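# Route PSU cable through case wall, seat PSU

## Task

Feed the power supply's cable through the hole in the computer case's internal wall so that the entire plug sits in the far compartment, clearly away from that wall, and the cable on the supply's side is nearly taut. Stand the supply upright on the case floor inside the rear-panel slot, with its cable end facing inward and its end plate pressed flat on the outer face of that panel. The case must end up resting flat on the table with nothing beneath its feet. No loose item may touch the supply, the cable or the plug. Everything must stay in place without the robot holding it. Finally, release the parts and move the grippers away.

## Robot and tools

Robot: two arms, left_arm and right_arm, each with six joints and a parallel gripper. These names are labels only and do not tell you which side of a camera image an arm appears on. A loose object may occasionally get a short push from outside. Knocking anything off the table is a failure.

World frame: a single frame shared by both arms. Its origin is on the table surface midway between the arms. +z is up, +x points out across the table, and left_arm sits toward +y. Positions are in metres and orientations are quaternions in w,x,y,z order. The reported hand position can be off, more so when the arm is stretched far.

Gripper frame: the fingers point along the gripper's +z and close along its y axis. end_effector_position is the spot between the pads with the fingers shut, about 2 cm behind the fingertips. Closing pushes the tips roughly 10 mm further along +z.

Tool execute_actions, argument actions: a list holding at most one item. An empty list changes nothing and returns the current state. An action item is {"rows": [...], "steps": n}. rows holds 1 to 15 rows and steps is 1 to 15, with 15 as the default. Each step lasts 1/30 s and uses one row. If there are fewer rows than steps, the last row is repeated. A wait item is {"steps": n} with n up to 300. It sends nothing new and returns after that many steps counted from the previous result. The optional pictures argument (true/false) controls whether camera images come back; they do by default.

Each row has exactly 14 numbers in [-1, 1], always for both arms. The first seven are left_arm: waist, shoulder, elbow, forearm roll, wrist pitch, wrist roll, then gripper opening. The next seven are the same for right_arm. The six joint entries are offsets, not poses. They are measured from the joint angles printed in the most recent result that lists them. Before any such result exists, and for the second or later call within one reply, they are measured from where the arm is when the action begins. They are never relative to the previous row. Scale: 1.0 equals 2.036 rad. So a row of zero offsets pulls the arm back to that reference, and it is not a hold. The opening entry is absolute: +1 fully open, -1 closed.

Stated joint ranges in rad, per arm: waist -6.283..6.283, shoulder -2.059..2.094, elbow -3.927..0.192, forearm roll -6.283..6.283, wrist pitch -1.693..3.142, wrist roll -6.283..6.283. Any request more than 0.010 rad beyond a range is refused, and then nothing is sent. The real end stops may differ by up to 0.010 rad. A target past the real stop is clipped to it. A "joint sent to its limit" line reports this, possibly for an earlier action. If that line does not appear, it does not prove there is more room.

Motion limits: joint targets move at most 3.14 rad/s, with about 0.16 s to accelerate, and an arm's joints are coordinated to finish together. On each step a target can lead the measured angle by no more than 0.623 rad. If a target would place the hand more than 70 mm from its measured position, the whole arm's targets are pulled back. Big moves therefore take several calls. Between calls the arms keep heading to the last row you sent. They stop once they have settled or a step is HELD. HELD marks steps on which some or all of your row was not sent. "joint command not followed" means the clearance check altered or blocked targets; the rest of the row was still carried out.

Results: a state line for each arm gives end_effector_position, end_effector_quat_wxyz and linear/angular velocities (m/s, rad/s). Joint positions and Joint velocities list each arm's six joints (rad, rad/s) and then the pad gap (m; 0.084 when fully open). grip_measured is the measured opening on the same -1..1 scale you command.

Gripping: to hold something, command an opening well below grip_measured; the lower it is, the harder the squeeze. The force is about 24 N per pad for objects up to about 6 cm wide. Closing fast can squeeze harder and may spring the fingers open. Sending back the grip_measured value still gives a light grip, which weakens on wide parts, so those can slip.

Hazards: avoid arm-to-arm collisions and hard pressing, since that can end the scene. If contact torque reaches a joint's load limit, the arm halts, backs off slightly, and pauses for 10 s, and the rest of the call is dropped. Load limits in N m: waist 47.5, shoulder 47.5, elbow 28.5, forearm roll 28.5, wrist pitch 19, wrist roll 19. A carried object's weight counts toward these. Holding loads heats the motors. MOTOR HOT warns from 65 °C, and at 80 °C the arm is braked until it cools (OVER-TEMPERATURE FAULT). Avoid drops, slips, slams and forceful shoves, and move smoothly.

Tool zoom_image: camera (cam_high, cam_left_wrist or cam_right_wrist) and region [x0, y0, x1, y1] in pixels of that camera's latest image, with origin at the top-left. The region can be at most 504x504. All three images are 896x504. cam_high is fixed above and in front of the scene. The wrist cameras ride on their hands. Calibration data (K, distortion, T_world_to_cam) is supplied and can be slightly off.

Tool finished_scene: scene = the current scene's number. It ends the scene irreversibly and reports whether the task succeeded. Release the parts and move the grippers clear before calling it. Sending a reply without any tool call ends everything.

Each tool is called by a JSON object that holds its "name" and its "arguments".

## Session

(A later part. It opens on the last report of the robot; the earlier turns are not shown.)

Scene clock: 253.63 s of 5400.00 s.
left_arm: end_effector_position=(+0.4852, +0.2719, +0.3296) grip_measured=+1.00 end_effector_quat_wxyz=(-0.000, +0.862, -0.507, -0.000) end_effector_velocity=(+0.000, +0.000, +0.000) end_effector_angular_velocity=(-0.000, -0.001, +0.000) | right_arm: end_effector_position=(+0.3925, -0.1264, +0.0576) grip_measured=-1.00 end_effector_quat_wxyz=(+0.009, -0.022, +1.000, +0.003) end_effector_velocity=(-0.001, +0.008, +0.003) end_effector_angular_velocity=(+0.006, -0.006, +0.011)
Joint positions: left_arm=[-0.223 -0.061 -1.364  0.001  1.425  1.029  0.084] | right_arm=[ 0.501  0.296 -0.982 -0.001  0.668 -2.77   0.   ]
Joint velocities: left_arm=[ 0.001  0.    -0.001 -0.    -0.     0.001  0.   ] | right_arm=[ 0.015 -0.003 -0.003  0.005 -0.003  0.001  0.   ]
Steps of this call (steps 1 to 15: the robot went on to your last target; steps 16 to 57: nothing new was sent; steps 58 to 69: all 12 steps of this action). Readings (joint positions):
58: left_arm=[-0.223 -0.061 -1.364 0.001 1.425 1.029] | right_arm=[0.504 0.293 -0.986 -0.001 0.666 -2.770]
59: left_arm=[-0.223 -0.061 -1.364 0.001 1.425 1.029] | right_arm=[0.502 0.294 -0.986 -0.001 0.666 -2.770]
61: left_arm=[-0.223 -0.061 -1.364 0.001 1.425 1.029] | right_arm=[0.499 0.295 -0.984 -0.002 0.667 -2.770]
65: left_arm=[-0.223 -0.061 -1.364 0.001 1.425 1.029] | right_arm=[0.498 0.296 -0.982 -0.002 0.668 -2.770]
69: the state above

{"name": "execute_actions", "arguments": {"actions": [{"rows": [[0,0,0,0,0,0,1, 0,-0.0712,-0.0226,0,0.1027,0,0.2],[0,0,0,0,0,0,1, 0,-0.0712,-0.0226,0,0.1027,0,0.2],[0,0,0,0,0,0,1, 0,-0.0712,-0.0226,0,0.1027,0,0.2],[0,0,0,0,0,0,1, 0,-0.0712,-0.0226,0,0.1027,0,0.2],[0,0,0,0,0,0,1, 0,-0.0712,-0.0226,0,0.1027,0,0.2],[0,0,0,0,0,0,1, 0,-0.0712,-0.0226,0,0.1027,0,0.2],[0,0,0,0,0,0,1, 0,-0.0712,-0.0226,0,0.1027,0,0.2],[0,0,0,0,0,0,1, 0,-0.0712,-0.0226,0,0.1027,0,0.2],[0,0,0,0,0,0,1, 0,-0.0712,-0.0226,0,0.1027,0,0.2],[0,0,0,0,0,0,1, 0.014,-0.2268,0.2613,0,-0.2221,0.0113,0.2]], "steps": 15}], "pictures": false}}

{"name": "execute_actions", "arguments": {"actions": [{"steps": 25}]}}

Scene clock: 263.27 s of 5400.00 s.
left_arm: end_effector_position=(+0.4852, +0.2719, +0.3296) grip_measured=+1.00 end_effector_quat_wxyz=(-0.000, +0.862, -0.507, -0.000) end_effector_velocity=(+0.000, -0.000, -0.000) end_effector_angular_velocity=(+0.000, -0.000, -0.000) | right_arm: end_effector_position=(+0.3780, -0.1297, +0.1235) grip_measured=+0.19 end_effector_quat_wxyz=(+0.044, -0.022, +0.999, +0.018) end_effector_velocity=(-0.142, -0.013, -0.039) end_effector_angular_velocity=(+0.513, -1.122, +0.027)
Joint positions: left_arm=[-0.223 -0.061 -1.364  0.001  1.425  1.029  0.084] | right_arm=[ 0.507  0.079 -0.89  -0.001  0.715 -2.764  0.052]
Joint velocities: left_arm=[-0.     0.     0.     0.    -0.001 -0.    -0.   ] | right_arm=[ 0.096 -1.04   1.84   0.001 -2.033  0.071  0.   ]
Steps of this call (steps 1 to 15: the robot went on to your last target; steps 16 to 90: nothing new was sent; then 6.13 s passed at rest; steps 91 to 105: all 15 steps of this action). Readings (joint positions):
91: left_arm=[-0.223 -0.061 -1.364 0.001 1.425 1.029] | right_arm=[0.504 0.293 -0.986 -0.000 0.666 -2.770]
92: left_arm=[-0.223 -0.061 -1.364 0.001 1.425 1.029] | right_arm=[0.504 0.291 -0.986 -0.000 0.671 -2.770]
94: left_arm=[-0.223 -0.061 -1.364 0.001 1.425 1.029] | right_arm=[0.504 0.266 -0.992 -0.000 0.713 -2.770]
98: left_arm=[-0.223 -0.061 -1.364 0.001 1.425 1.029] | right_arm=[0.502 0.178 -1.024 -0.001 0.829 -2.770]
105: the state above

Scene clock: 264.10 s of 5400.00 s.
left_arm: end_effector_position=(+0.4852, +0.2719, +0.3296) grip_measured=+1.00 end_effector_quat_wxyz=(-0.000, +0.862, -0.507, -0.000) end_effector_velocity=(-0.000, -0.000, -0.000) end_effector_angular_velocity=(-0.000, +0.001, -0.000) | right_arm: end_effector_position=(+0.3355, -0.1380, +0.1197) grip_measured=+0.19 end_effector_quat_wxyz=(+0.182, -0.025, +0.980, +0.081) end_effector_velocity=(+0.000, +0.000, +0.001) end_effector_angular_velocity=(+0.001, -0.002, -0.000)
Joint positions: left_arm=[-0.223 -0.061 -1.364  0.001  1.425  1.029  0.084] | right_arm=[ 0.529 -0.166 -0.45  -0.001  0.216 -2.747  0.052]
Joint velocities: left_arm=[-0.001  0.     0.001 -0.    -0.    -0.001  0.   ] | right_arm=[ 0.    -0.002  0.001 -0.    -0.002  0.    -0.   ]
Steps of this call (steps 1 to 25: the robot went on to your last target). Readings (joint positions):
1: left_arm=[-0.223 -0.061 -1.364 0.001 1.425 1.029] | right_arm=[0.510 0.042 -0.823 -0.001 0.641 -2.762]
2: left_arm=[-0.223 -0.061 -1.364 0.001 1.425 1.029] | right_arm=[0.514 0.001 -0.751 -0.001 0.561 -2.759]
4: left_arm=[-0.223 -0.061 -1.364 0.001 1.425 1.029] | right_arm=[0.521 -0.072 -0.617 -0.001 0.414 -2.754]
8: left_arm=[-0.223 -0.061 -1.364 0.001 1.425 1.029] | right_arm=[0.527 -0.144 -0.487 -0.001 0.265 -2.748]
25: the state above
camera_calibration (this result's frames):
cam_left_wrist: T_world_to_cam=[[-0.883609, -0.467686, -0.0224809, 0.598543], [-0.467902, 0.883765, 0.00525859, 0.0539048], [0.0174085, 0.0151654, -0.999733, 0.444832], [0, 0, 0, 1]] pos_world=[0.546356, 0.225545, 0.457886]
cam_right_wrist: T_world_to_cam=[[-0.0704261, 0.98871, 0.132259, 0.180346], [0.934341, 0.0189481, 0.355876, -0.286356], [0.349352, 0.148638, -0.925127, 0.144458], [0, 0, 0, 1]] pos_world=[0.229789, -0.194356, 0.211697]

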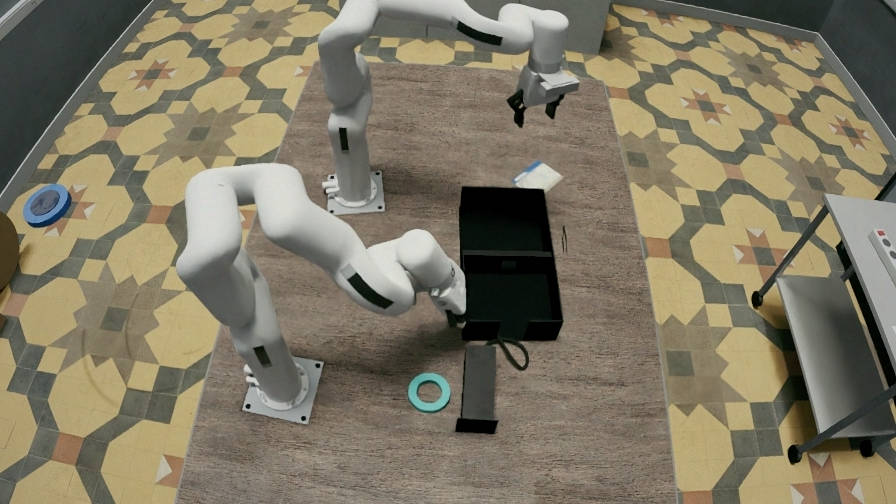

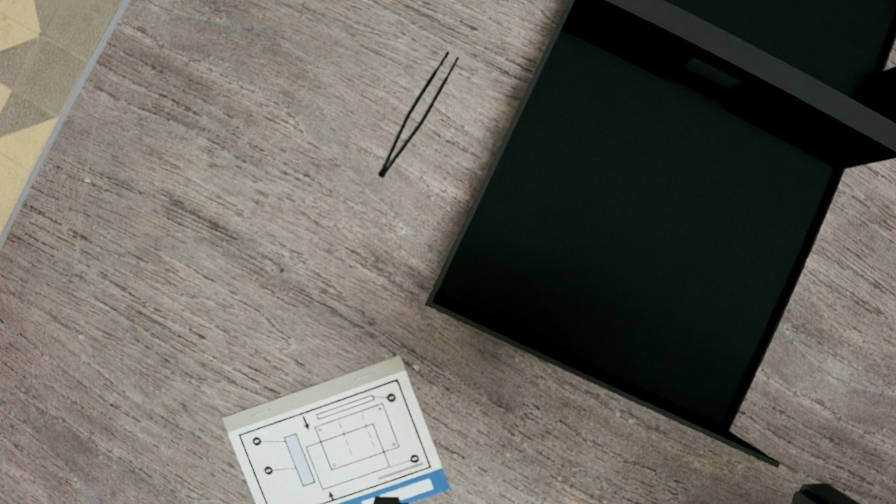

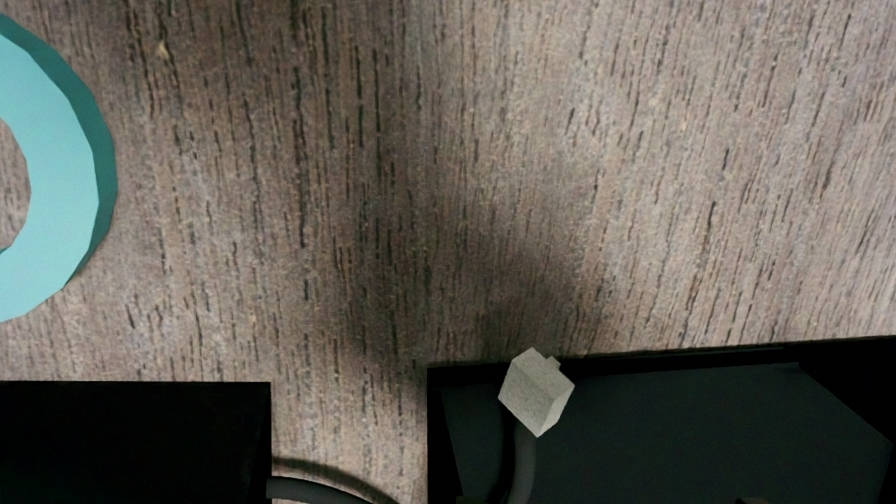

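{"name": "execute_actions", "arguments": {"actions": [{"rows": [[0,0,0,0,0,0,1, 0,0.115,0.0091,0,-0.1241,0,0.2]], "steps": 15}], "pictures": false}}

{"name": "execute_actions", "arguments": {"actions": [{"steps": 8}], "pictures": false}}

{"name": "execute_actions", "arguments": {"actions": [{"rows": [[0,0,0,0,0,0,1, 0,0,0,0,0,0,-1]], "steps": 12}], "pictures": false}}

Scene clock: 277.60 s of 5400.00 s.
left_arm: end_effector_position=(+0.4852, +0.2719, +0.3296) grip_measured=+1.00 end_effector_quat_wxyz=(-0.000, +0.862, -0.507, -0.000) end_effector_velocity=(+0.000, -0.000, +0.000) end_effector_angular_velocity=(-0.000, -0.001, -0.001) | right_arm: end_effector_position=(+0.3549, -0.1296, +0.1010) grip_measured=+0.19 end_effector_quat_wxyz=(+0.221, -0.024, +0.970, +0.098) end_effector_velocity=(-0.000, -0.000, -0.001) end_effector_angular_velocity=(-0.000, +0.001, -0.001)
Joint positions: left_arm=[-0.223 -0.061 -1.364  0.001  1.425  1.029  0.084] | right_arm=[ 0.527 -0.041 -0.447 -0.001 -0.001 -2.747  0.052]
Joint velocities: left_arm=[-0.     0.    -0.    -0.    -0.     0.001  0.   ] | right_arm=[ 0.     0.     0.001  0.    -0.     0.    -0.   ]
TORQUE FAULT: the external load on joint 2 (shoulder) of the right arm reached its load limit, and that arm stopped for 10 seconds. A torque fault stops only its own arm. That arm's remaining commands of this call were not run. Joint 2 (shoulder) of that arm moved back by up to 3 degrees. That arm holds there, with its grip as last carried out, and accepts commands again: back off and push less far. That arm stops again, at the same cost, whenever a joint's load reaches its limit.
The stop of the right arm began at step 100 of this call (marked STOPPED below). From that step on that arm followed nothing that you had sent. 6 of its steps, steps kept back included, did not run and will not run. Nothing is kept back now, and the robot has no last target.
Steps of this call (steps 1 to 15: the robot went on to your last target; steps 16 to 90: nothing new was sent; then 0.17 s passed at rest; steps 91 to 105: all 15 steps of this action; steps 106 to 400: the stop continued). Readings (joint positions):
91: left_arm=[-0.223 -0.061 -1.364 0.001 1.425 1.029] | right_arm=[0.529 -0.166 -0.450 -0.001 0.216 -2.747]
92: left_arm=[-0.223 -0.061 -1.364 0.001 1.425 1.029] | right_arm=[0.529 -0.163 -0.450 -0.001 0.211 -2.747]
94: left_arm=[-0.223 -0.061 -1.364 0.001 1.425 1.029] | right_arm=[0.529 -0.127 -0.450 -0.001 0.168 -2.747]
98: left_arm=[-0.223 -0.061 -1.364 0.001 1.425 1.029] | right_arm=[0.527 -0.001 -0.448 -0.001 0.018 -2.747]
100: left_arm=[-0.223 -0.061 -1.364 0.001 1.425 1.029] | right_arm=[0.528 0.008 -0.447 -0.002 -0.004 -2.747] STOPPED (the right arm)
400: the state above

Scene clock: 277.63 s of 5400.00 s.
left_arm: end_effector_position=(+0.4852, +0.2719, +0.3296) grip_measured=+1.00 end_effector_quat_wxyz=(-0.000, +0.862, -0.507, -0.000) end_effector_velocity=(-0.000, -0.000, +0.000) end_effector_angular_velocity=(+0.000, -0.000, +0.000) | right_arm: end_effector_position=(+0.3549, -0.1296, +0.1010) grip_measured=+0.19 end_effector_quat_wxyz=(+0.221, -0.024, +0.970, +0.098) end_effector_velocity=(+0.000, +0.000, +0.000) end_effector_angular_velocity=(+0.000, -0.000, -0.000)
Joint positions: left_arm=[-0.223 -0.061 -1.364  0.001  1.425  1.029  0.084] | right_arm=[ 0.527 -0.041 -0.447 -0.001 -0.001 -2.747  0.052]
Joint velocities: left_arm=[-0.001 -0.    -0.     0.     0.    -0.001 -0.   ] | right_arm=[-0. -0. -0.  0.  0. -0.  0.]
A stop began in an earlier call of the same reply, so what this call sent did not run. Send another action.
Steps of this call (step 1: nothing new was sent). Readings (joint positions):
1: the state above

Scene clock: 277.67 s of 5400.00 s.
left_arm: end_effector_position=(+0.4852, +0.2719, +0.3296) grip_measured=+1.00 end_effector_quat_wxyz=(-0.000, +0.862, -0.507, -0.000) end_effector_velocity=(-0.000, +0.000, -0.000) end_effector_angular_velocity=(-0.000, +0.001, +0.001) | right_arm: end_effector_position=(+0.3549, -0.1296, +0.1010) grip_measured=+0.19 end_effector_quat_wxyz=(+0.221, -0.024, +0.970, +0.098) end_effector_velocity=(-0.001, -0.000, -0.000) end_effector_angular_velocity=(-0.000, +0.001, -0.000)
Joint positions: left_arm=[-0.223 -0.061 -1.364  0.001  1.425  1.029  0.084] | right_arm=[ 0.527 -0.041 -0.447 -0.001 -0.001 -2.747  0.052]
Joint velocities: left_arm=[ 0.001  0.     0.001 -0.    -0.001 -0.     0.   ] | right_arm=[-0.    -0.001  0.002  0.     0.     0.    -0.   ]
A stop began in an earlier call of the same reply, so what this call sent did not run. Send another action.
Steps of this call (step 1: nothing new was sent). Readings (joint positions):
1: the state above

{"name": "execute_actions", "arguments": {"actions": [{"rows": [[0,0,0,0,0,0,1, 0,-0.08,0,0,0.08,0,1],[0,0,0,0,0,0,1, 0,-0.08,0,0,0.08,0,1],[0,0,0,0,0,0,1, 0,-0.08,0,0,0.08,0,1],[0,0,0,0,0,0,1, 0,-0.08,0,0,0.08,0,1],[0,0,0,0,0,0,1, 0,-0.08,0,0,0.08,0,1],[0,0,0,0,0,0,1, 0,-0.08,0,0,0.08,0,1],[0,0,0,0,0,0,1, 0,-0.08,0,0,0.08,0,1],[0,0,0,0,0,0,1, 0,-0.08,0,0,0.08,0,1],[0,0,0,0,0,0,1, -0.190,0.0224,-0.2279,0,0.4455,0.581,1]], "steps": 15}], "pictures": false}}

{"name": "execute_actions", "arguments": {"actions": [{"steps": 30}]}}

Scene clock: 290.37 s of 5400.00 s.
left_arm: end_effector_position=(+0.4852, +0.2719, +0.3296) grip_measured=+1.00 end_effector_quat_wxyz=(-0.000, +0.862, -0.507, -0.000) end_effector_velocity=(-0.000, -0.000, -0.000) end_effector_angular_velocity=(-0.000, +0.001, +0.001) | right_arm: end_effector_position=(+0.3832, -0.1702, +0.1502) grip_measured=+1.00 end_effector_quat_wxyz=(+0.182, +0.114, +0.973, +0.089) end_effector_velocity=(+0.174, -0.331, +0.002) end_effector_angular_velocity=(+0.241, +0.988, -2.076)
Joint positions: left_arm=[-0.223 -0.061 -1.364  0.001  1.425  1.029  0.084] | right_arm=[ 0.423 -0.143 -0.581 -0.001  0.317 -2.57   0.084]
Joint velocities: left_arm=[-0.    -0.     0.001 -0.     0.    -0.001 -0.   ] | right_arm=[-0.792  0.405 -0.935  0.003  1.383  1.396  0.   ]
Steps of this call (steps 1 to 90: nothing new was sent; then 9.20 s passed at rest; steps 91 to 105: all 15 steps of this action). Readings (joint positions):
91: left_arm=[-0.223 -0.061 -1.364 0.001 1.425 1.029] | right_arm=[0.528 -0.041 -0.447 -0.001 -0.001 -2.747]
92: left_arm=[-0.223 -0.061 -1.364 0.001 1.425 1.029] | right_arm=[0.529 -0.044 -0.449 -0.002 0.002 -2.747]
94: left_arm=[-0.223 -0.061 -1.364 0.001 1.425 1.029] | right_arm=[0.529 -0.081 -0.448 -0.002 0.042 -2.747]
98: left_arm=[-0.223 -0.061 -1.364 0.001 1.425 1.029] | right_arm=[0.528 -0.176 -0.449 -0.001 0.130 -2.747]
105: the state above

Scene clock: 291.37 s of 5400.00 s.
left_arm: end_effector_position=(+0.4852, +0.2719, +0.3296) grip_measured=+1.00 end_effector_quat_wxyz=(-0.000, +0.862, -0.507, -0.000) end_effector_velocity=(+0.000, +0.000, +0.000) end_effector_angular_velocity=(-0.000, -0.000, -0.000) | right_arm: end_effector_position=(+0.3903, -0.3001, +0.1496) grip_measured=+1.00 end_effector_quat_wxyz=(+0.001, +0.689, +0.725, -0.000) end_effector_velocity=(+0.001, -0.001, +0.001) end_effector_angular_velocity=(+0.000, -0.001, -0.007)
Joint positions: left_arm=[-0.223 -0.061 -1.364  0.001  1.425  1.029  0.084] | right_arm=[ 0.141  0.004 -0.911 -0.001  0.906 -1.565  0.084]
Joint velocities: left_arm=[ 0.     0.    -0.001 -0.     0.     0.001 -0.   ] | right_arm=[-0.002  0.    -0.003  0.     0.002  0.005 -0.   ]
Steps of this call (steps 1 to 30: the robot went on to your last target). Readings (joint positions):
1: left_arm=[-0.223 -0.061 -1.364 0.001 1.425 1.029] | right_arm=[0.397 -0.130 -0.612 -0.001 0.364 -2.522]
2: left_arm=[-0.223 -0.061 -1.364 0.001 1.425 1.029] | right_arm=[0.372 -0.117 -0.641 -0.001 0.414 -2.471]
4: left_arm=[-0.223 -0.061 -1.364 0.001 1.425 1.029] | right_arm=[0.324 -0.092 -0.697 -0.001 0.514 -2.358]
8: left_arm=[-0.223 -0.061 -1.364 0.001 1.425 1.029] | right_arm=[0.235 -0.045 -0.801 -0.001 0.704 -2.070]
30: the state above
camera_calibration (this result's frames):
cam_left_wrist: T_world_to_cam=[[-0.883609, -0.467686, -0.0224809, 0.598543], [-0.467902, 0.883765, 0.00525863, 0.0539049], [0.0174085, 0.0151655, -0.999733, 0.444832], [0, 0, 0, 1]] pos_world=[0.546356, 0.225545, 0.457886]
cam_right_wrist: T_world_to_cam=[[0.998595, 0.0498224, -0.0180705, -0.335974], [0.0497724, -0.998755, -0.00321056, -0.251574], [-0.0182079, 0.00230664, -0.999832, 0.287836], [0, 0, 0, 1]] pos_world=[0.353264, -0.235186, 0.280908]

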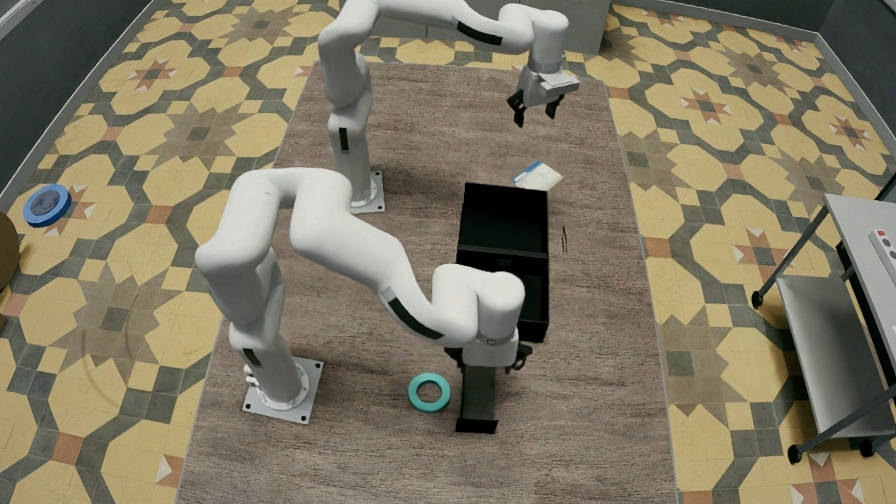

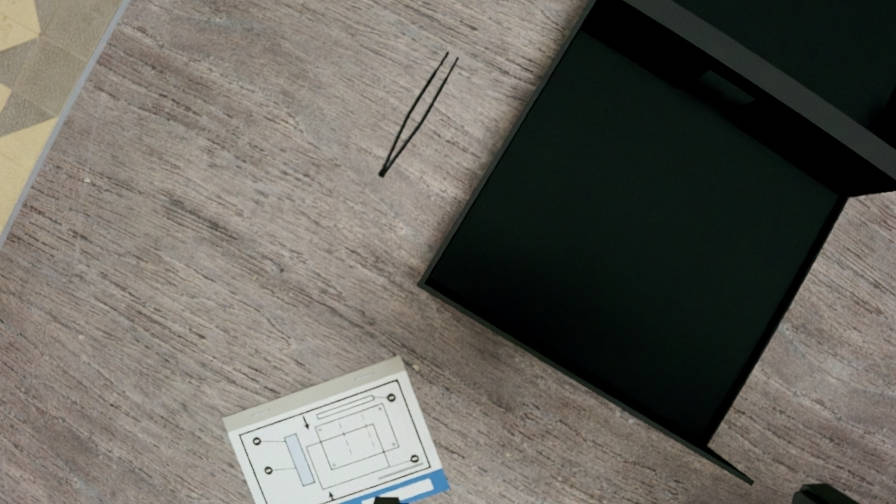

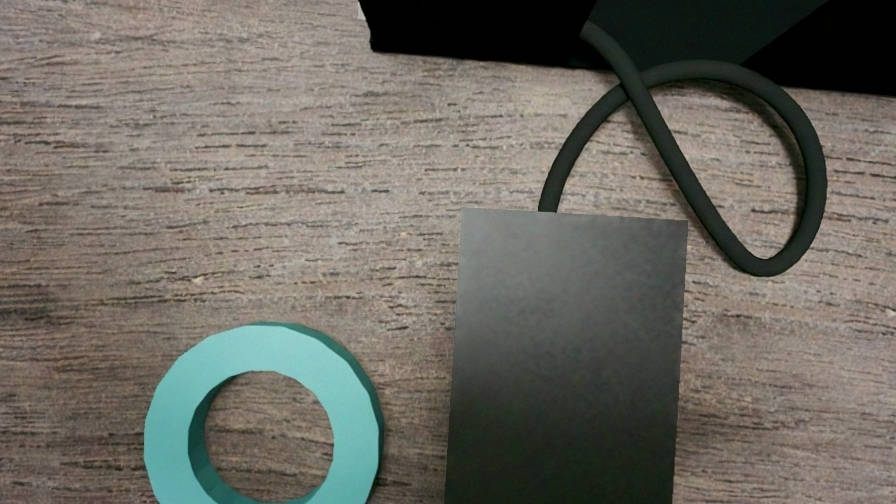

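{"name": "execute_actions", "arguments": {"actions": [{"rows": [[0,0,0,0,0,0,1, 0,0.0903,0.0502,0,-0.14,0.0265,1]], "steps": 15}], "pictures": false}}

{"name": "execute_actions", "arguments": {"actions": [{"steps": 8}], "pictures": false}}

{"name": "execute_actions", "arguments": {"actions": [{"rows": [[0,0,0,0,0,0,1, 0,0,0,0,0,0,-0.2]], "steps": 12}], "pictures": false}}

Scene clock: 297.87 s of 5400.00 s.
left_arm: end_effector_position=(+0.4852, +0.2719, +0.3296) grip_measured=+1.00 end_effector_quat_wxyz=(-0.000, +0.862, -0.507, -0.000) end_effector_velocity=(+0.000, +0.000, +0.000) end_effector_angular_velocity=(-0.000, -0.001, +0.000) | right_arm: end_effector_position=(+0.3866, -0.3002, +0.0544) grip_measured=+1.00 end_effector_quat_wxyz=(+0.000, +0.708, +0.707, -0.000) end_effector_velocity=(+0.014, +0.001, -0.012) end_effector_angular_velocity=(+0.004, -0.055, -0.019)
Joint positions: left_arm=[-0.223 -0.061 -1.364  0.001  1.425  1.029  0.084] | right_arm=[ 0.141  0.183 -0.812 -0.001  0.63  -1.513  0.084]
Joint velocities: left_arm=[ 0.     0.     0.     0.    -0.001 -0.    -0.   ] | right_arm=[ 0.     0.038  0.007  0.001 -0.1    0.019  0.   ]
Steps of this call (steps 1 to 15: the robot went on to your last target; steps 16 to 90: nothing new was sent; then 3.00 s passed at rest; steps 91 to 105: all 15 steps of this action). Readings (joint positions):
91: left_arm=[-0.223 -0.061 -1.364 0.001 1.425 1.029] | right_arm=[0.141 0.005 -0.911 -0.001 0.906 -1.564]
92: left_arm=[-0.223 -0.061 -1.364 0.001 1.425 1.029] | right_arm=[0.141 0.007 -0.910 -0.001 0.901 -1.563]
94: left_arm=[-0.223 -0.061 -1.364 0.001 1.425 1.029] | right_arm=[0.141 0.029 -0.900 -0.001 0.859 -1.556]
98: left_arm=[-0.223 -0.061 -1.364 0.001 1.425 1.029] | right_arm=[0.141 0.125 -0.842 -0.001 0.723 -1.530]
105: the state above

Scene clock: 298.13 s of 5400.00 s.
left_arm: end_effector_position=(+0.4852, +0.2719, +0.3296) grip_measured=+1.00 end_effector_quat_wxyz=(-0.000, +0.862, -0.507, -0.000) end_effector_velocity=(+0.000, -0.000, -0.000) end_effector_angular_velocity=(-0.000, +0.000, -0.001) | right_arm: end_effector_position=(+0.3862, -0.3002, +0.0519) grip_measured=+1.00 end_effector_quat_wxyz=(+0.000, +0.708, +0.706, -0.000) end_effector_velocity=(-0.003, -0.000, -0.004) end_effector_angular_velocity=(-0.000, +0.006, -0.002)
Joint positions: left_arm=[-0.223 -0.061 -1.364  0.001  1.425  1.029  0.084] | right_arm=[ 0.141  0.187 -0.809 -0.001  0.621 -1.511  0.084]
Joint velocities: left_arm=[-0.001  0.    -0.    -0.     0.     0.    -0.   ] | right_arm=[-0.     0.006  0.006  0.    -0.006  0.002 -0.   ]
Steps of this call (steps 1 to 8: the robot went on to your last target). Readings (joint positions):
1: left_arm=[-0.223 -0.061 -1.364 0.001 1.425 1.029] | right_arm=[0.141 0.184 -0.812 -0.001 0.627 -1.512]
2: left_arm=[-0.223 -0.061 -1.364 0.001 1.425 1.029] | right_arm=[0.141 0.185 -0.812 -0.001 0.625 -1.512]
4: left_arm=[-0.223 -0.061 -1.364 0.001 1.425 1.029] | right_arm=[0.141 0.186 -0.811 -0.001 0.623 -1.511]
8: the state above

Scene clock: 298.53 s of 5400.00 s.
left_arm: end_effector_position=(+0.4852, +0.2719, +0.3296) grip_measured=+1.00 end_effector_quat_wxyz=(-0.000, +0.862, -0.507, -0.000) end_effector_velocity=(-0.000, +0.000, +0.000) end_effector_angular_velocity=(-0.000, -0.000, -0.003) | right_arm: end_effector_position=(+0.3864, -0.3002, +0.0520) grip_measured=+0.49 end_effector_quat_wxyz=(+0.001, +0.708, +0.706, +0.000) end_effector_velocity=(-0.000, +0.000, -0.000) end_effector_angular_velocity=(+0.000, +0.002, -0.001)
Joint positions: left_arm=[-0.223 -0.061 -1.364  0.001  1.425  1.029  0.084] | right_arm=[ 0.141  0.187 -0.809 -0.001  0.621 -1.511  0.065]
Joint velocities: left_arm=[ 0.    -0.    -0.    -0.     0.     0.003 -0.   ] | right_arm=[-0.     0.001 -0.     0.001  0.001  0.     0.   ]
Steps of this call (steps 1 to 12: all 12 steps of this action). Readings (joint positions):
1: left_arm=[-0.223 -0.061 -1.364 0.001 1.425 1.029] | right_arm=[0.141 0.187 -0.809 -0.001 0.621 -1.511]
2: left_arm=[-0.223 -0.061 -1.364 0.001 1.425 1.029] | right_arm=[0.141 0.188 -0.809 -0.001 0.621 -1.511]
4: left_arm=[-0.223 -0.061 -1.364 0.001 1.425 1.029] | right_arm=[0.141 0.187 -0.810 -0.001 0.621 -1.511]
8: left_arm=[-0.223 -0.061 -1.364 0.001 1.425 1.029] | right_arm=[0.141 0.187 -0.809 -0.001 0.621 -1.511]
12: the state above

{"name": "execute_actions", "arguments": {"actions": [{"rows": [[0,0,0,0,0,0,1, 0,-0.03,-0.5568,0,0.5872,0,-0.2]], "steps": 15}], "pictures": false}}

{"name": "execute_actions", "arguments": {"actions": [{"steps": 40}]}}

Scene clock: 303.30 s of 5400.00 s.
left_arm: end_effector_position=(+0.4852, +0.2719, +0.3296) grip_measured=+1.00 end_effector_quat_wxyz=(-0.000, +0.862, -0.507, -0.000) end_effector_velocity=(+0.000, +0.000, +0.000) end_effector_angular_velocity=(-0.000, -0.001, +0.001) | right_arm: end_effector_position=(+0.4550, -0.2965, +0.1822) grip_measured=+0.49 end_effector_quat_wxyz=(+0.007, +0.708, +0.706, +0.007) end_effector_velocity=(+0.113, +0.007, +0.357) end_effector_angular_velocity=(+0.004, -0.076, +0.000)
Joint positions: left_arm=[-0.223 -0.061 -1.364  0.001  1.425  1.029  0.084] | right_arm=[ 0.141  0.159 -1.197 -0.001  1.018 -1.511  0.065]
Joint velocities: left_arm=[ 0.001  0.    -0.001  0.     0.     0.     0.   ] | right_arm=[ 0.001 -0.062 -0.97  -0.     0.956 -0.     0.   ]
Steps of this call (steps 1 to 15: the robot went on to your last target; steps 16 to 90: nothing new was sent; then 1.27 s passed at rest; steps 91 to 105: all 15 steps of this action). Readings (joint positions):
91: left_arm=[-0.223 -0.061 -1.364 0.001 1.425 1.029] | right_arm=[0.141 0.187 -0.810 -0.001 0.622 -1.511]
92: left_arm=[-0.223 -0.061 -1.364 0.001 1.425 1.029] | right_arm=[0.141 0.187 -0.812 -0.001 0.627 -1.511]
94: left_arm=[-0.223 -0.061 -1.364 0.001 1.425 1.029] | right_arm=[0.141 0.188 -0.842 -0.001 0.671 -1.511]
98: left_arm=[-0.223 -0.061 -1.364 0.001 1.425 1.029] | right_arm=[0.141 0.174 -0.977 -0.001 0.797 -1.511]
105: the state above

Scene clock: 304.63 s of 5400.00 s.
left_arm: end_effector_position=(+0.4852, +0.2719, +0.3296) grip_measured=+1.00 end_effector_quat_wxyz=(-0.000, +0.862, -0.507, -0.000) end_effector_velocity=(+0.000, +0.000, +0.000) end_effector_angular_velocity=(+0.000, -0.000, -0.000) | right_arm: end_effector_position=(+0.4203, -0.2986, +0.4492) grip_measured=+0.49 end_effector_quat_wxyz=(+0.000, +0.709, +0.705, -0.001) end_effector_velocity=(-0.000, -0.000, +0.000) end_effector_angular_velocity=(-0.001, +0.001, +0.000)
Joint positions: left_arm=[-0.223 -0.061 -1.364  0.001  1.425  1.029  0.084] | right_arm=[ 0.141  0.127 -1.943 -0.001  1.816 -1.511  0.065]
Joint velocities: left_arm=[ 0. -0. -0.  0.  0.  0. -0.] | right_arm=[-0.    -0.    -0.    -0.001  0.002 -0.001 -0.   ]
Steps of this call (steps 1 to 40: the robot went on to your last target). Readings (joint positions):
1: left_arm=[-0.223 -0.061 -1.364 0.001 1.425 1.029] | right_arm=[0.141 0.157 -1.229 -0.001 1.050 -1.511]
2: left_arm=[-0.223 -0.061 -1.364 0.001 1.425 1.029] | right_arm=[0.141 0.155 -1.262 -0.001 1.083 -1.511]
4: left_arm=[-0.223 -0.061 -1.364 0.001 1.425 1.029] | right_arm=[0.141 0.152 -1.326 -0.001 1.148 -1.511]
8: left_arm=[-0.223 -0.061 -1.364 0.001 1.425 1.029] | right_arm=[0.141 0.147 -1.457 -0.001 1.281 -1.511]
40: the state above
camera_calibration (this result's frames):
cam_left_wrist: T_world_to_cam=[[-0.883609, -0.467686, -0.0224811, 0.598543], [-0.467902, 0.883765, 0.00525842, 0.053905], [0.0174087, 0.0151653, -0.999733, 0.444832], [0, 0, 0, 1]] pos_world=[0.546356, 0.225545, 0.457886]
cam_right_wrist: T_world_to_cam=[[0.999809, -0.00500849, -0.0188684, -0.377112], [-0.00506511, -0.999983, -0.00295422, -0.228014], [-0.0188533, 0.00304922, -0.999818, 0.588432], [0, 0, 0, 1]] pos_world=[0.386979, -0.231693, 0.580536]

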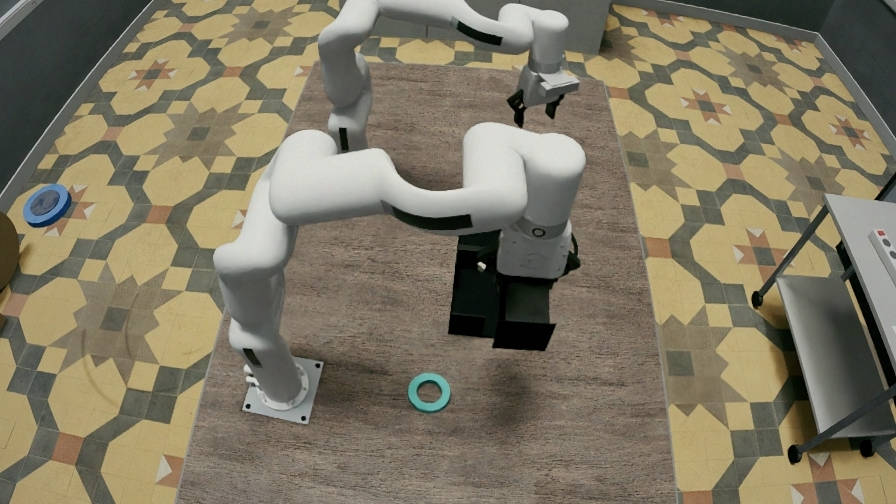

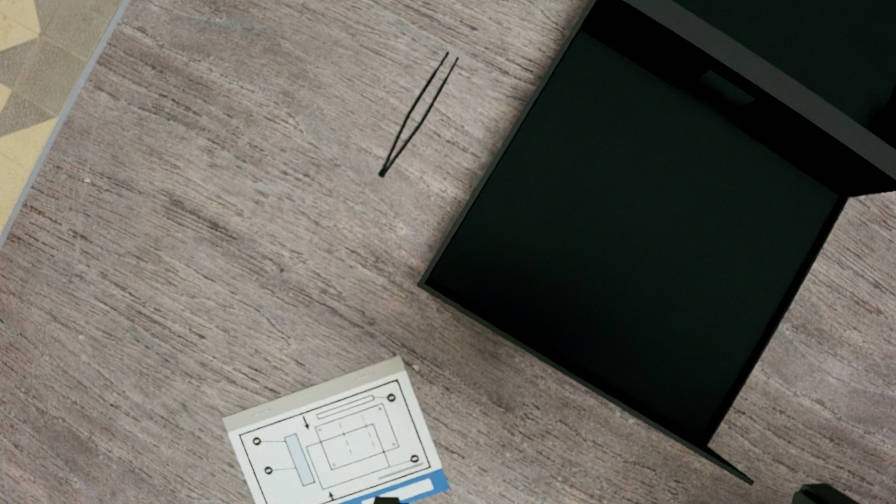

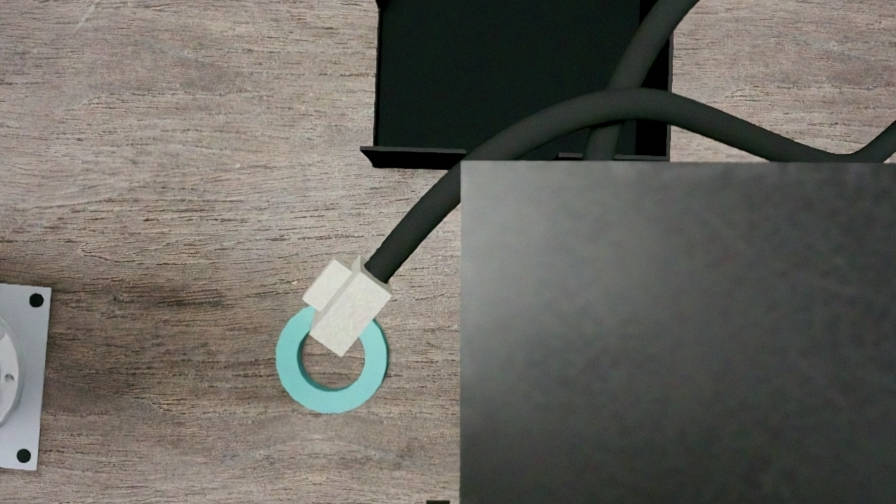

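{"name": "execute_actions", "arguments": {"actions": [{"rows": [[0,0,0,0,0,0,1, 0,0,0,0,0.49,0.769,-0.2]], "steps": 15}], "pictures": false}}

{"name": "execute_actions", "arguments": {"actions": [{"steps": 40}]}}

Scene clock: 310.70 s of 5400.00 s.
left_arm: end_effector_position=(+0.4852, +0.2719, +0.3296) grip_measured=+1.00 end_effector_quat_wxyz=(-0.000, +0.862, -0.507, -0.000) end_effector_velocity=(-0.000, -0.000, +0.000) end_effector_angular_velocity=(-0.000, -0.000, +0.002) | right_arm: end_effector_position=(+0.2634, -0.3072, +0.4514) grip_measured=+0.49 end_effector_quat_wxyz=(-0.120, +0.850, +0.433, -0.273) end_effector_velocity=(-0.362, -0.020, +0.118) end_effector_angular_velocity=(-1.093, +1.384, -1.466)
Joint positions: left_arm=[-0.223 -0.061 -1.364  0.001  1.425  1.029  0.084] | right_arm=[ 0.141  0.126 -1.944 -0.001  2.424 -0.888  0.065]
Joint velocities: left_arm=[-0.    -0.    -0.    -0.     0.    -0.002 -0.   ] | right_arm=[ 0.    -0.003 -0.003 -0.     1.449  1.782  0.   ]
Steps of this call (steps 1 to 15: the robot went on to your last target; steps 16 to 120: nothing new was sent; then 1.57 s passed at rest; steps 121 to 135: all 15 steps of this action). Readings (joint positions):
121: left_arm=[-0.223 -0.061 -1.364 0.001 1.425 1.029] | right_arm=[0.141 0.126 -1.943 -0.001 1.817 -1.511]
122: left_arm=[-0.223 -0.061 -1.364 0.001 1.425 1.029] | right_arm=[0.141 0.126 -1.943 -0.001 1.821 -1.506]
124: left_arm=[-0.223 -0.061 -1.364 0.001 1.425 1.029] | right_arm=[0.141 0.126 -1.944 -0.001 1.862 -1.463]
128: left_arm=[-0.223 -0.061 -1.364 0.001 1.425 1.029] | right_arm=[0.141 0.127 -1.942 -0.001 2.065 -1.261]
135: the state above

Scene clock: 312.03 s of 5400.00 s.
left_arm: end_effector_position=(+0.4852, +0.2719, +0.3296) grip_measured=+1.00 end_effector_quat_wxyz=(-0.000, +0.862, -0.507, -0.000) end_effector_velocity=(+0.000, +0.000, -0.000) end_effector_angular_velocity=(+0.000, +0.000, +0.001) | right_arm: end_effector_position=(+0.1747, -0.3121, +0.5006) grip_measured=+0.49 end_effector_quat_wxyz=(+0.027, +0.878, +0.000, -0.478) end_effector_velocity=(-0.000, +0.000, +0.000) end_effector_angular_velocity=(+0.002, +0.001, +0.001)
Joint positions: left_arm=[-0.223 -0.061 -1.364  0.001  1.425  1.029  0.084] | right_arm=[ 0.141  0.127 -1.943 -0.001  2.814  0.054  0.065]
Joint velocities: left_arm=[ 0.001  0.     0.     0.    -0.    -0.    -0.   ] | right_arm=[ 0.    -0.     0.001  0.001  0.001 -0.001 -0.   ]
Steps of this call (steps 1 to 40: the robot went on to your last target). Readings (joint positions):
1: left_arm=[-0.223 -0.061 -1.364 0.001 1.425 1.029] | right_arm=[0.141 0.126 -1.944 -0.001 2.472 -0.826]
2: left_arm=[-0.223 -0.061 -1.364 0.001 1.425 1.029] | right_arm=[0.141 0.126 -1.944 -0.001 2.519 -0.758]
4: left_arm=[-0.223 -0.061 -1.364 0.001 1.425 1.029] | right_arm=[0.141 0.126 -1.944 -0.001 2.608 -0.605]
8: left_arm=[-0.223 -0.061 -1.364 0.001 1.425 1.029] | right_arm=[0.141 0.125 -1.944 -0.001 2.742 -0.262]
40: the state above
camera_calibration (this result's frames):
cam_left_wrist: T_world_to_cam=[[-0.883609, -0.467686, -0.0224812, 0.598543], [-0.467902, 0.883765, 0.00525834, 0.0539051], [0.0174089, 0.0151653, -0.999733, 0.444832], [0, 0, 0, 1]] pos_world=[0.546356, 0.225545, 0.457886]
cam_right_wrist: T_world_to_cam=[[0.0098629, -0.999262, 0.0371114, -0.295984], [-0.547032, 0.0256754, 0.836718, -0.248194], [-0.837054, -0.0285536, -0.546375, 0.541217], [0, 0, 0, 1]] pos_world=[0.320177, -0.273939, 0.51436]

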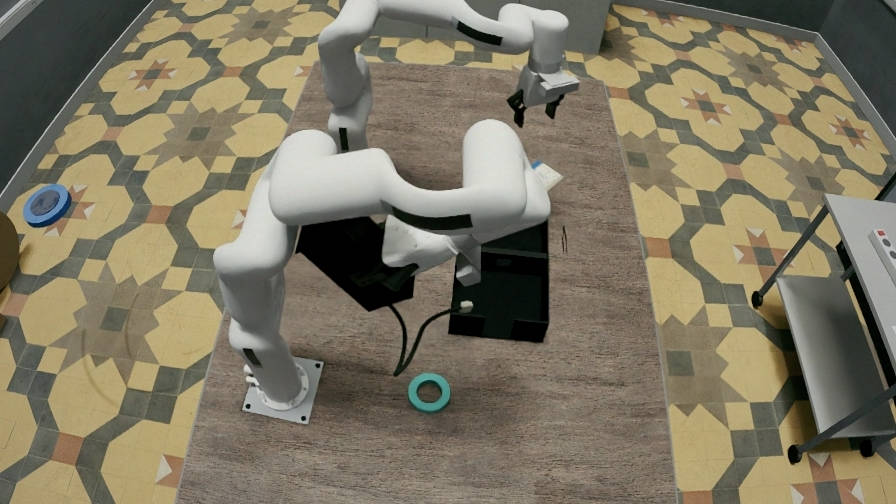

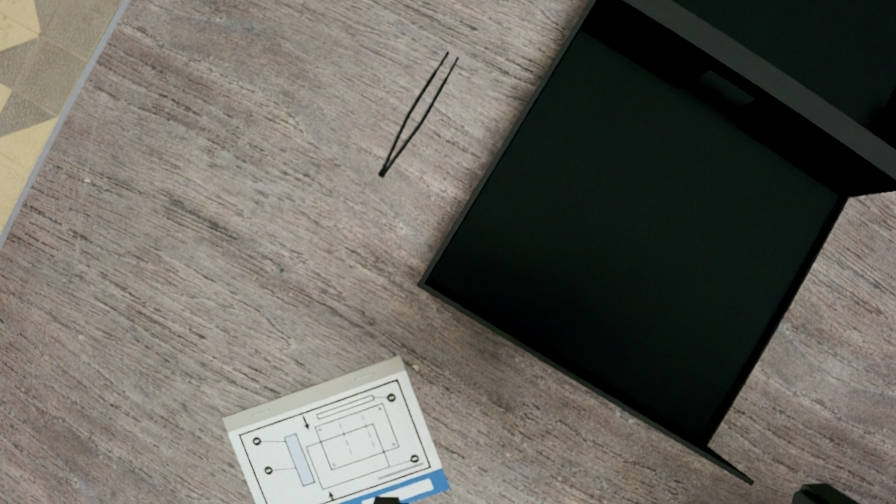

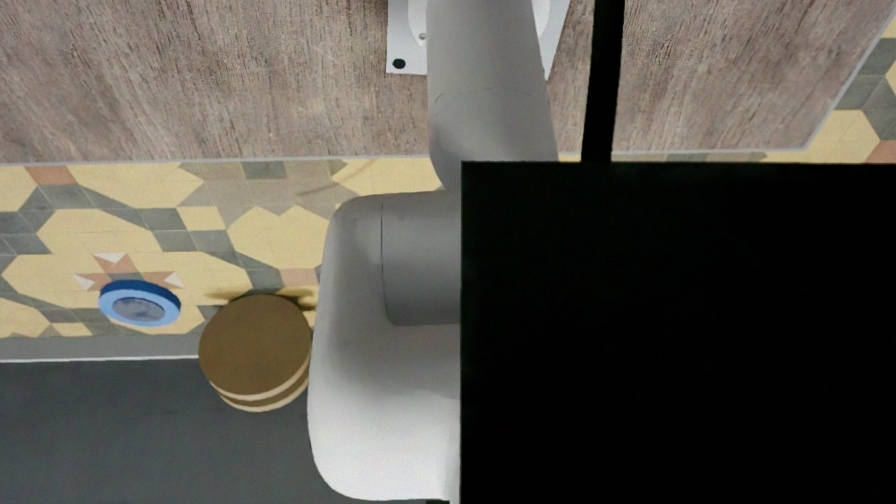

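{"name": "execute_actions", "arguments": {"actions": [{"rows": [[0,0,0,0,0,0,1, -0.104,0,0,0,-0.49,-0.875,-0.2]], "steps": 15}], "pictures": false}}

{"name": "execute_actions", "arguments": {"actions": [{"steps": 40}]}}

Scene clock: 317.50 s of 5400.00 s.
left_arm: end_effector_position=(+0.4852, +0.2719, +0.3296) grip_measured=+1.00 end_effector_quat_wxyz=(-0.000, +0.862, -0.507, -0.000) end_effector_velocity=(-0.000, +0.000, -0.000) end_effector_angular_velocity=(+0.000, +0.001, +0.001) | right_arm: end_effector_position=(+0.3113, -0.3583, +0.4393) grip_measured=+0.49 end_effector_quat_wxyz=(-0.064, +0.954, +0.217, -0.198) end_effector_velocity=(+0.362, -0.116, -0.048) end_effector_angular_velocity=(+0.551, -1.471, +1.302)
Joint positions: left_arm=[-0.223 -0.061 -1.364  0.001  1.425  1.029  0.084] | right_arm=[-0.005  0.128 -1.941 -0.001  2.233 -0.537  0.065]
Joint velocities: left_arm=[ 0.001  0.     0.001  0.     0.    -0.    -0.   ] | right_arm=[-0.225  0.002  0.001  0.002 -1.421 -1.67  -0.   ]
Steps of this call (steps 1 to 15: the robot went on to your last target; steps 16 to 149: nothing new was sent; steps 150 to 164: all 15 steps of this action). Readings (joint positions):
150: left_arm=[-0.223 -0.061 -1.364 0.001 1.425 1.029] | right_arm=[0.141 0.127 -1.943 -0.001 2.813 0.054]
151: left_arm=[-0.223 -0.061 -1.364 0.001 1.425 1.029] | right_arm=[0.140 0.126 -1.942 -0.001 2.809 0.049]
153: left_arm=[-0.223 -0.061 -1.364 0.001 1.425 1.029] | right_arm=[0.127 0.126 -1.943 -0.001 2.768 0.007]
157: left_arm=[-0.223 -0.061 -1.364 0.001 1.425 1.029] | right_arm=[0.065 0.127 -1.942 -0.001 2.577 -0.183]
164: the state above

Scene clock: 318.83 s of 5400.00 s.
left_arm: end_effector_position=(+0.4852, +0.2719, +0.3296) grip_measured=+1.00 end_effector_quat_wxyz=(-0.000, +0.862, -0.507, -0.000) end_effector_velocity=(-0.000, +0.000, -0.000) end_effector_angular_velocity=(-0.000, +0.001, -0.001) | right_arm: end_effector_position=(+0.4152, -0.3995, +0.4492) grip_measured=+0.49 end_effector_quat_wxyz=(+0.000, +0.707, +0.707, -0.001) end_effector_velocity=(-0.000, +0.000, +0.001) end_effector_angular_velocity=(-0.000, -0.001, +0.001)
Joint positions: left_arm=[-0.223 -0.061 -1.364  0.001  1.425  1.029  0.084] | right_arm=[-0.071  0.127 -1.942 -0.001  1.816 -1.727  0.065]
Joint velocities: left_arm=[ 0.     0.     0.001 -0.     0.     0.001 -0.   ] | right_arm=[ 0.    -0.    -0.001 -0.     0.    -0.001 -0.   ]
Steps of this call (steps 1 to 40: the robot went on to your last target). Readings (joint positions):
1: left_arm=[-0.223 -0.061 -1.364 0.001 1.425 1.029] | right_arm=[-0.012 0.128 -1.941 -0.001 2.186 -0.595]
2: left_arm=[-0.223 -0.061 -1.364 0.001 1.425 1.029] | right_arm=[-0.019 0.128 -1.941 -0.001 2.140 -0.658]
4: left_arm=[-0.223 -0.061 -1.364 0.001 1.425 1.029] | right_arm=[-0.033 0.128 -1.941 -0.001 2.052 -0.800]
8: left_arm=[-0.223 -0.061 -1.364 0.001 1.425 1.029] | right_arm=[-0.057 0.127 -1.942 -0.001 1.909 -1.140]
40: the state above
camera_calibration (this result's frames):
cam_left_wrist: T_world_to_cam=[[-0.883609, -0.467686, -0.0224814, 0.598543], [-0.467902, 0.883765, 0.0052583, 0.0539051], [0.017409, 0.0151654, -0.999733, 0.444832], [0, 0, 0, 1]] pos_world=[0.546356, 0.225545, 0.457886]
cam_right_wrist: T_world_to_cam=[[0.999815, -0.000926227, -0.0192031, -0.37068], [-0.000985078, -0.999995, -0.00305547, -0.330642], [-0.0192002, 0.00307382, -0.999811, 0.58877], [0, 0, 0, 1]] pos_world=[0.38159, -0.332793, 0.58053]

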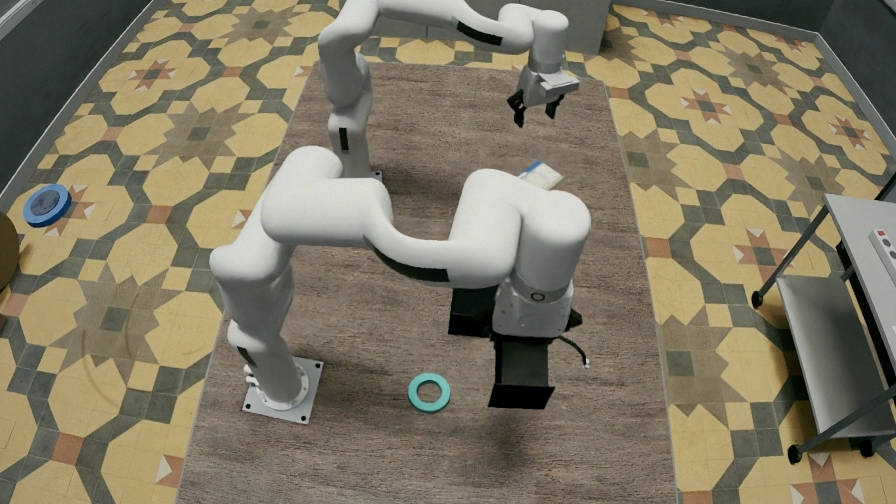

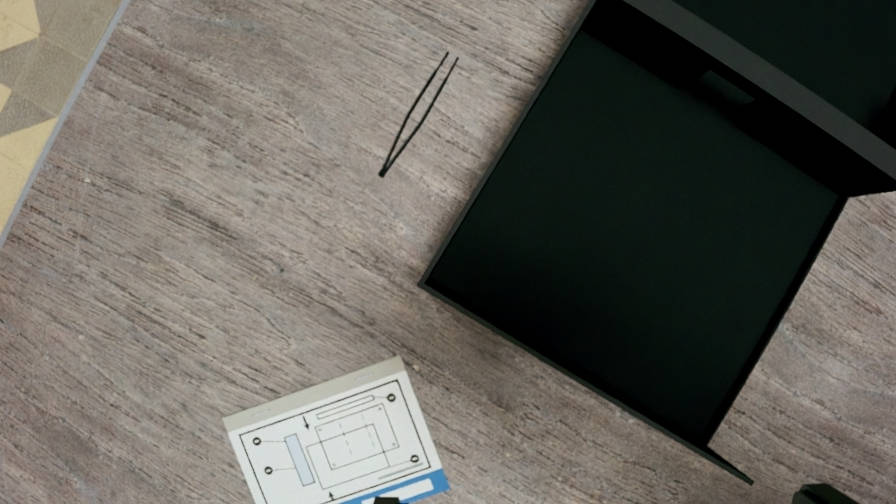

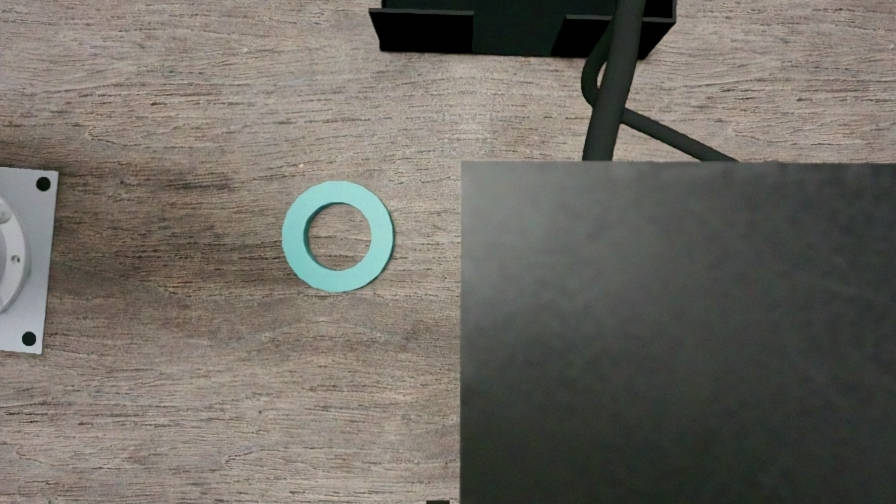

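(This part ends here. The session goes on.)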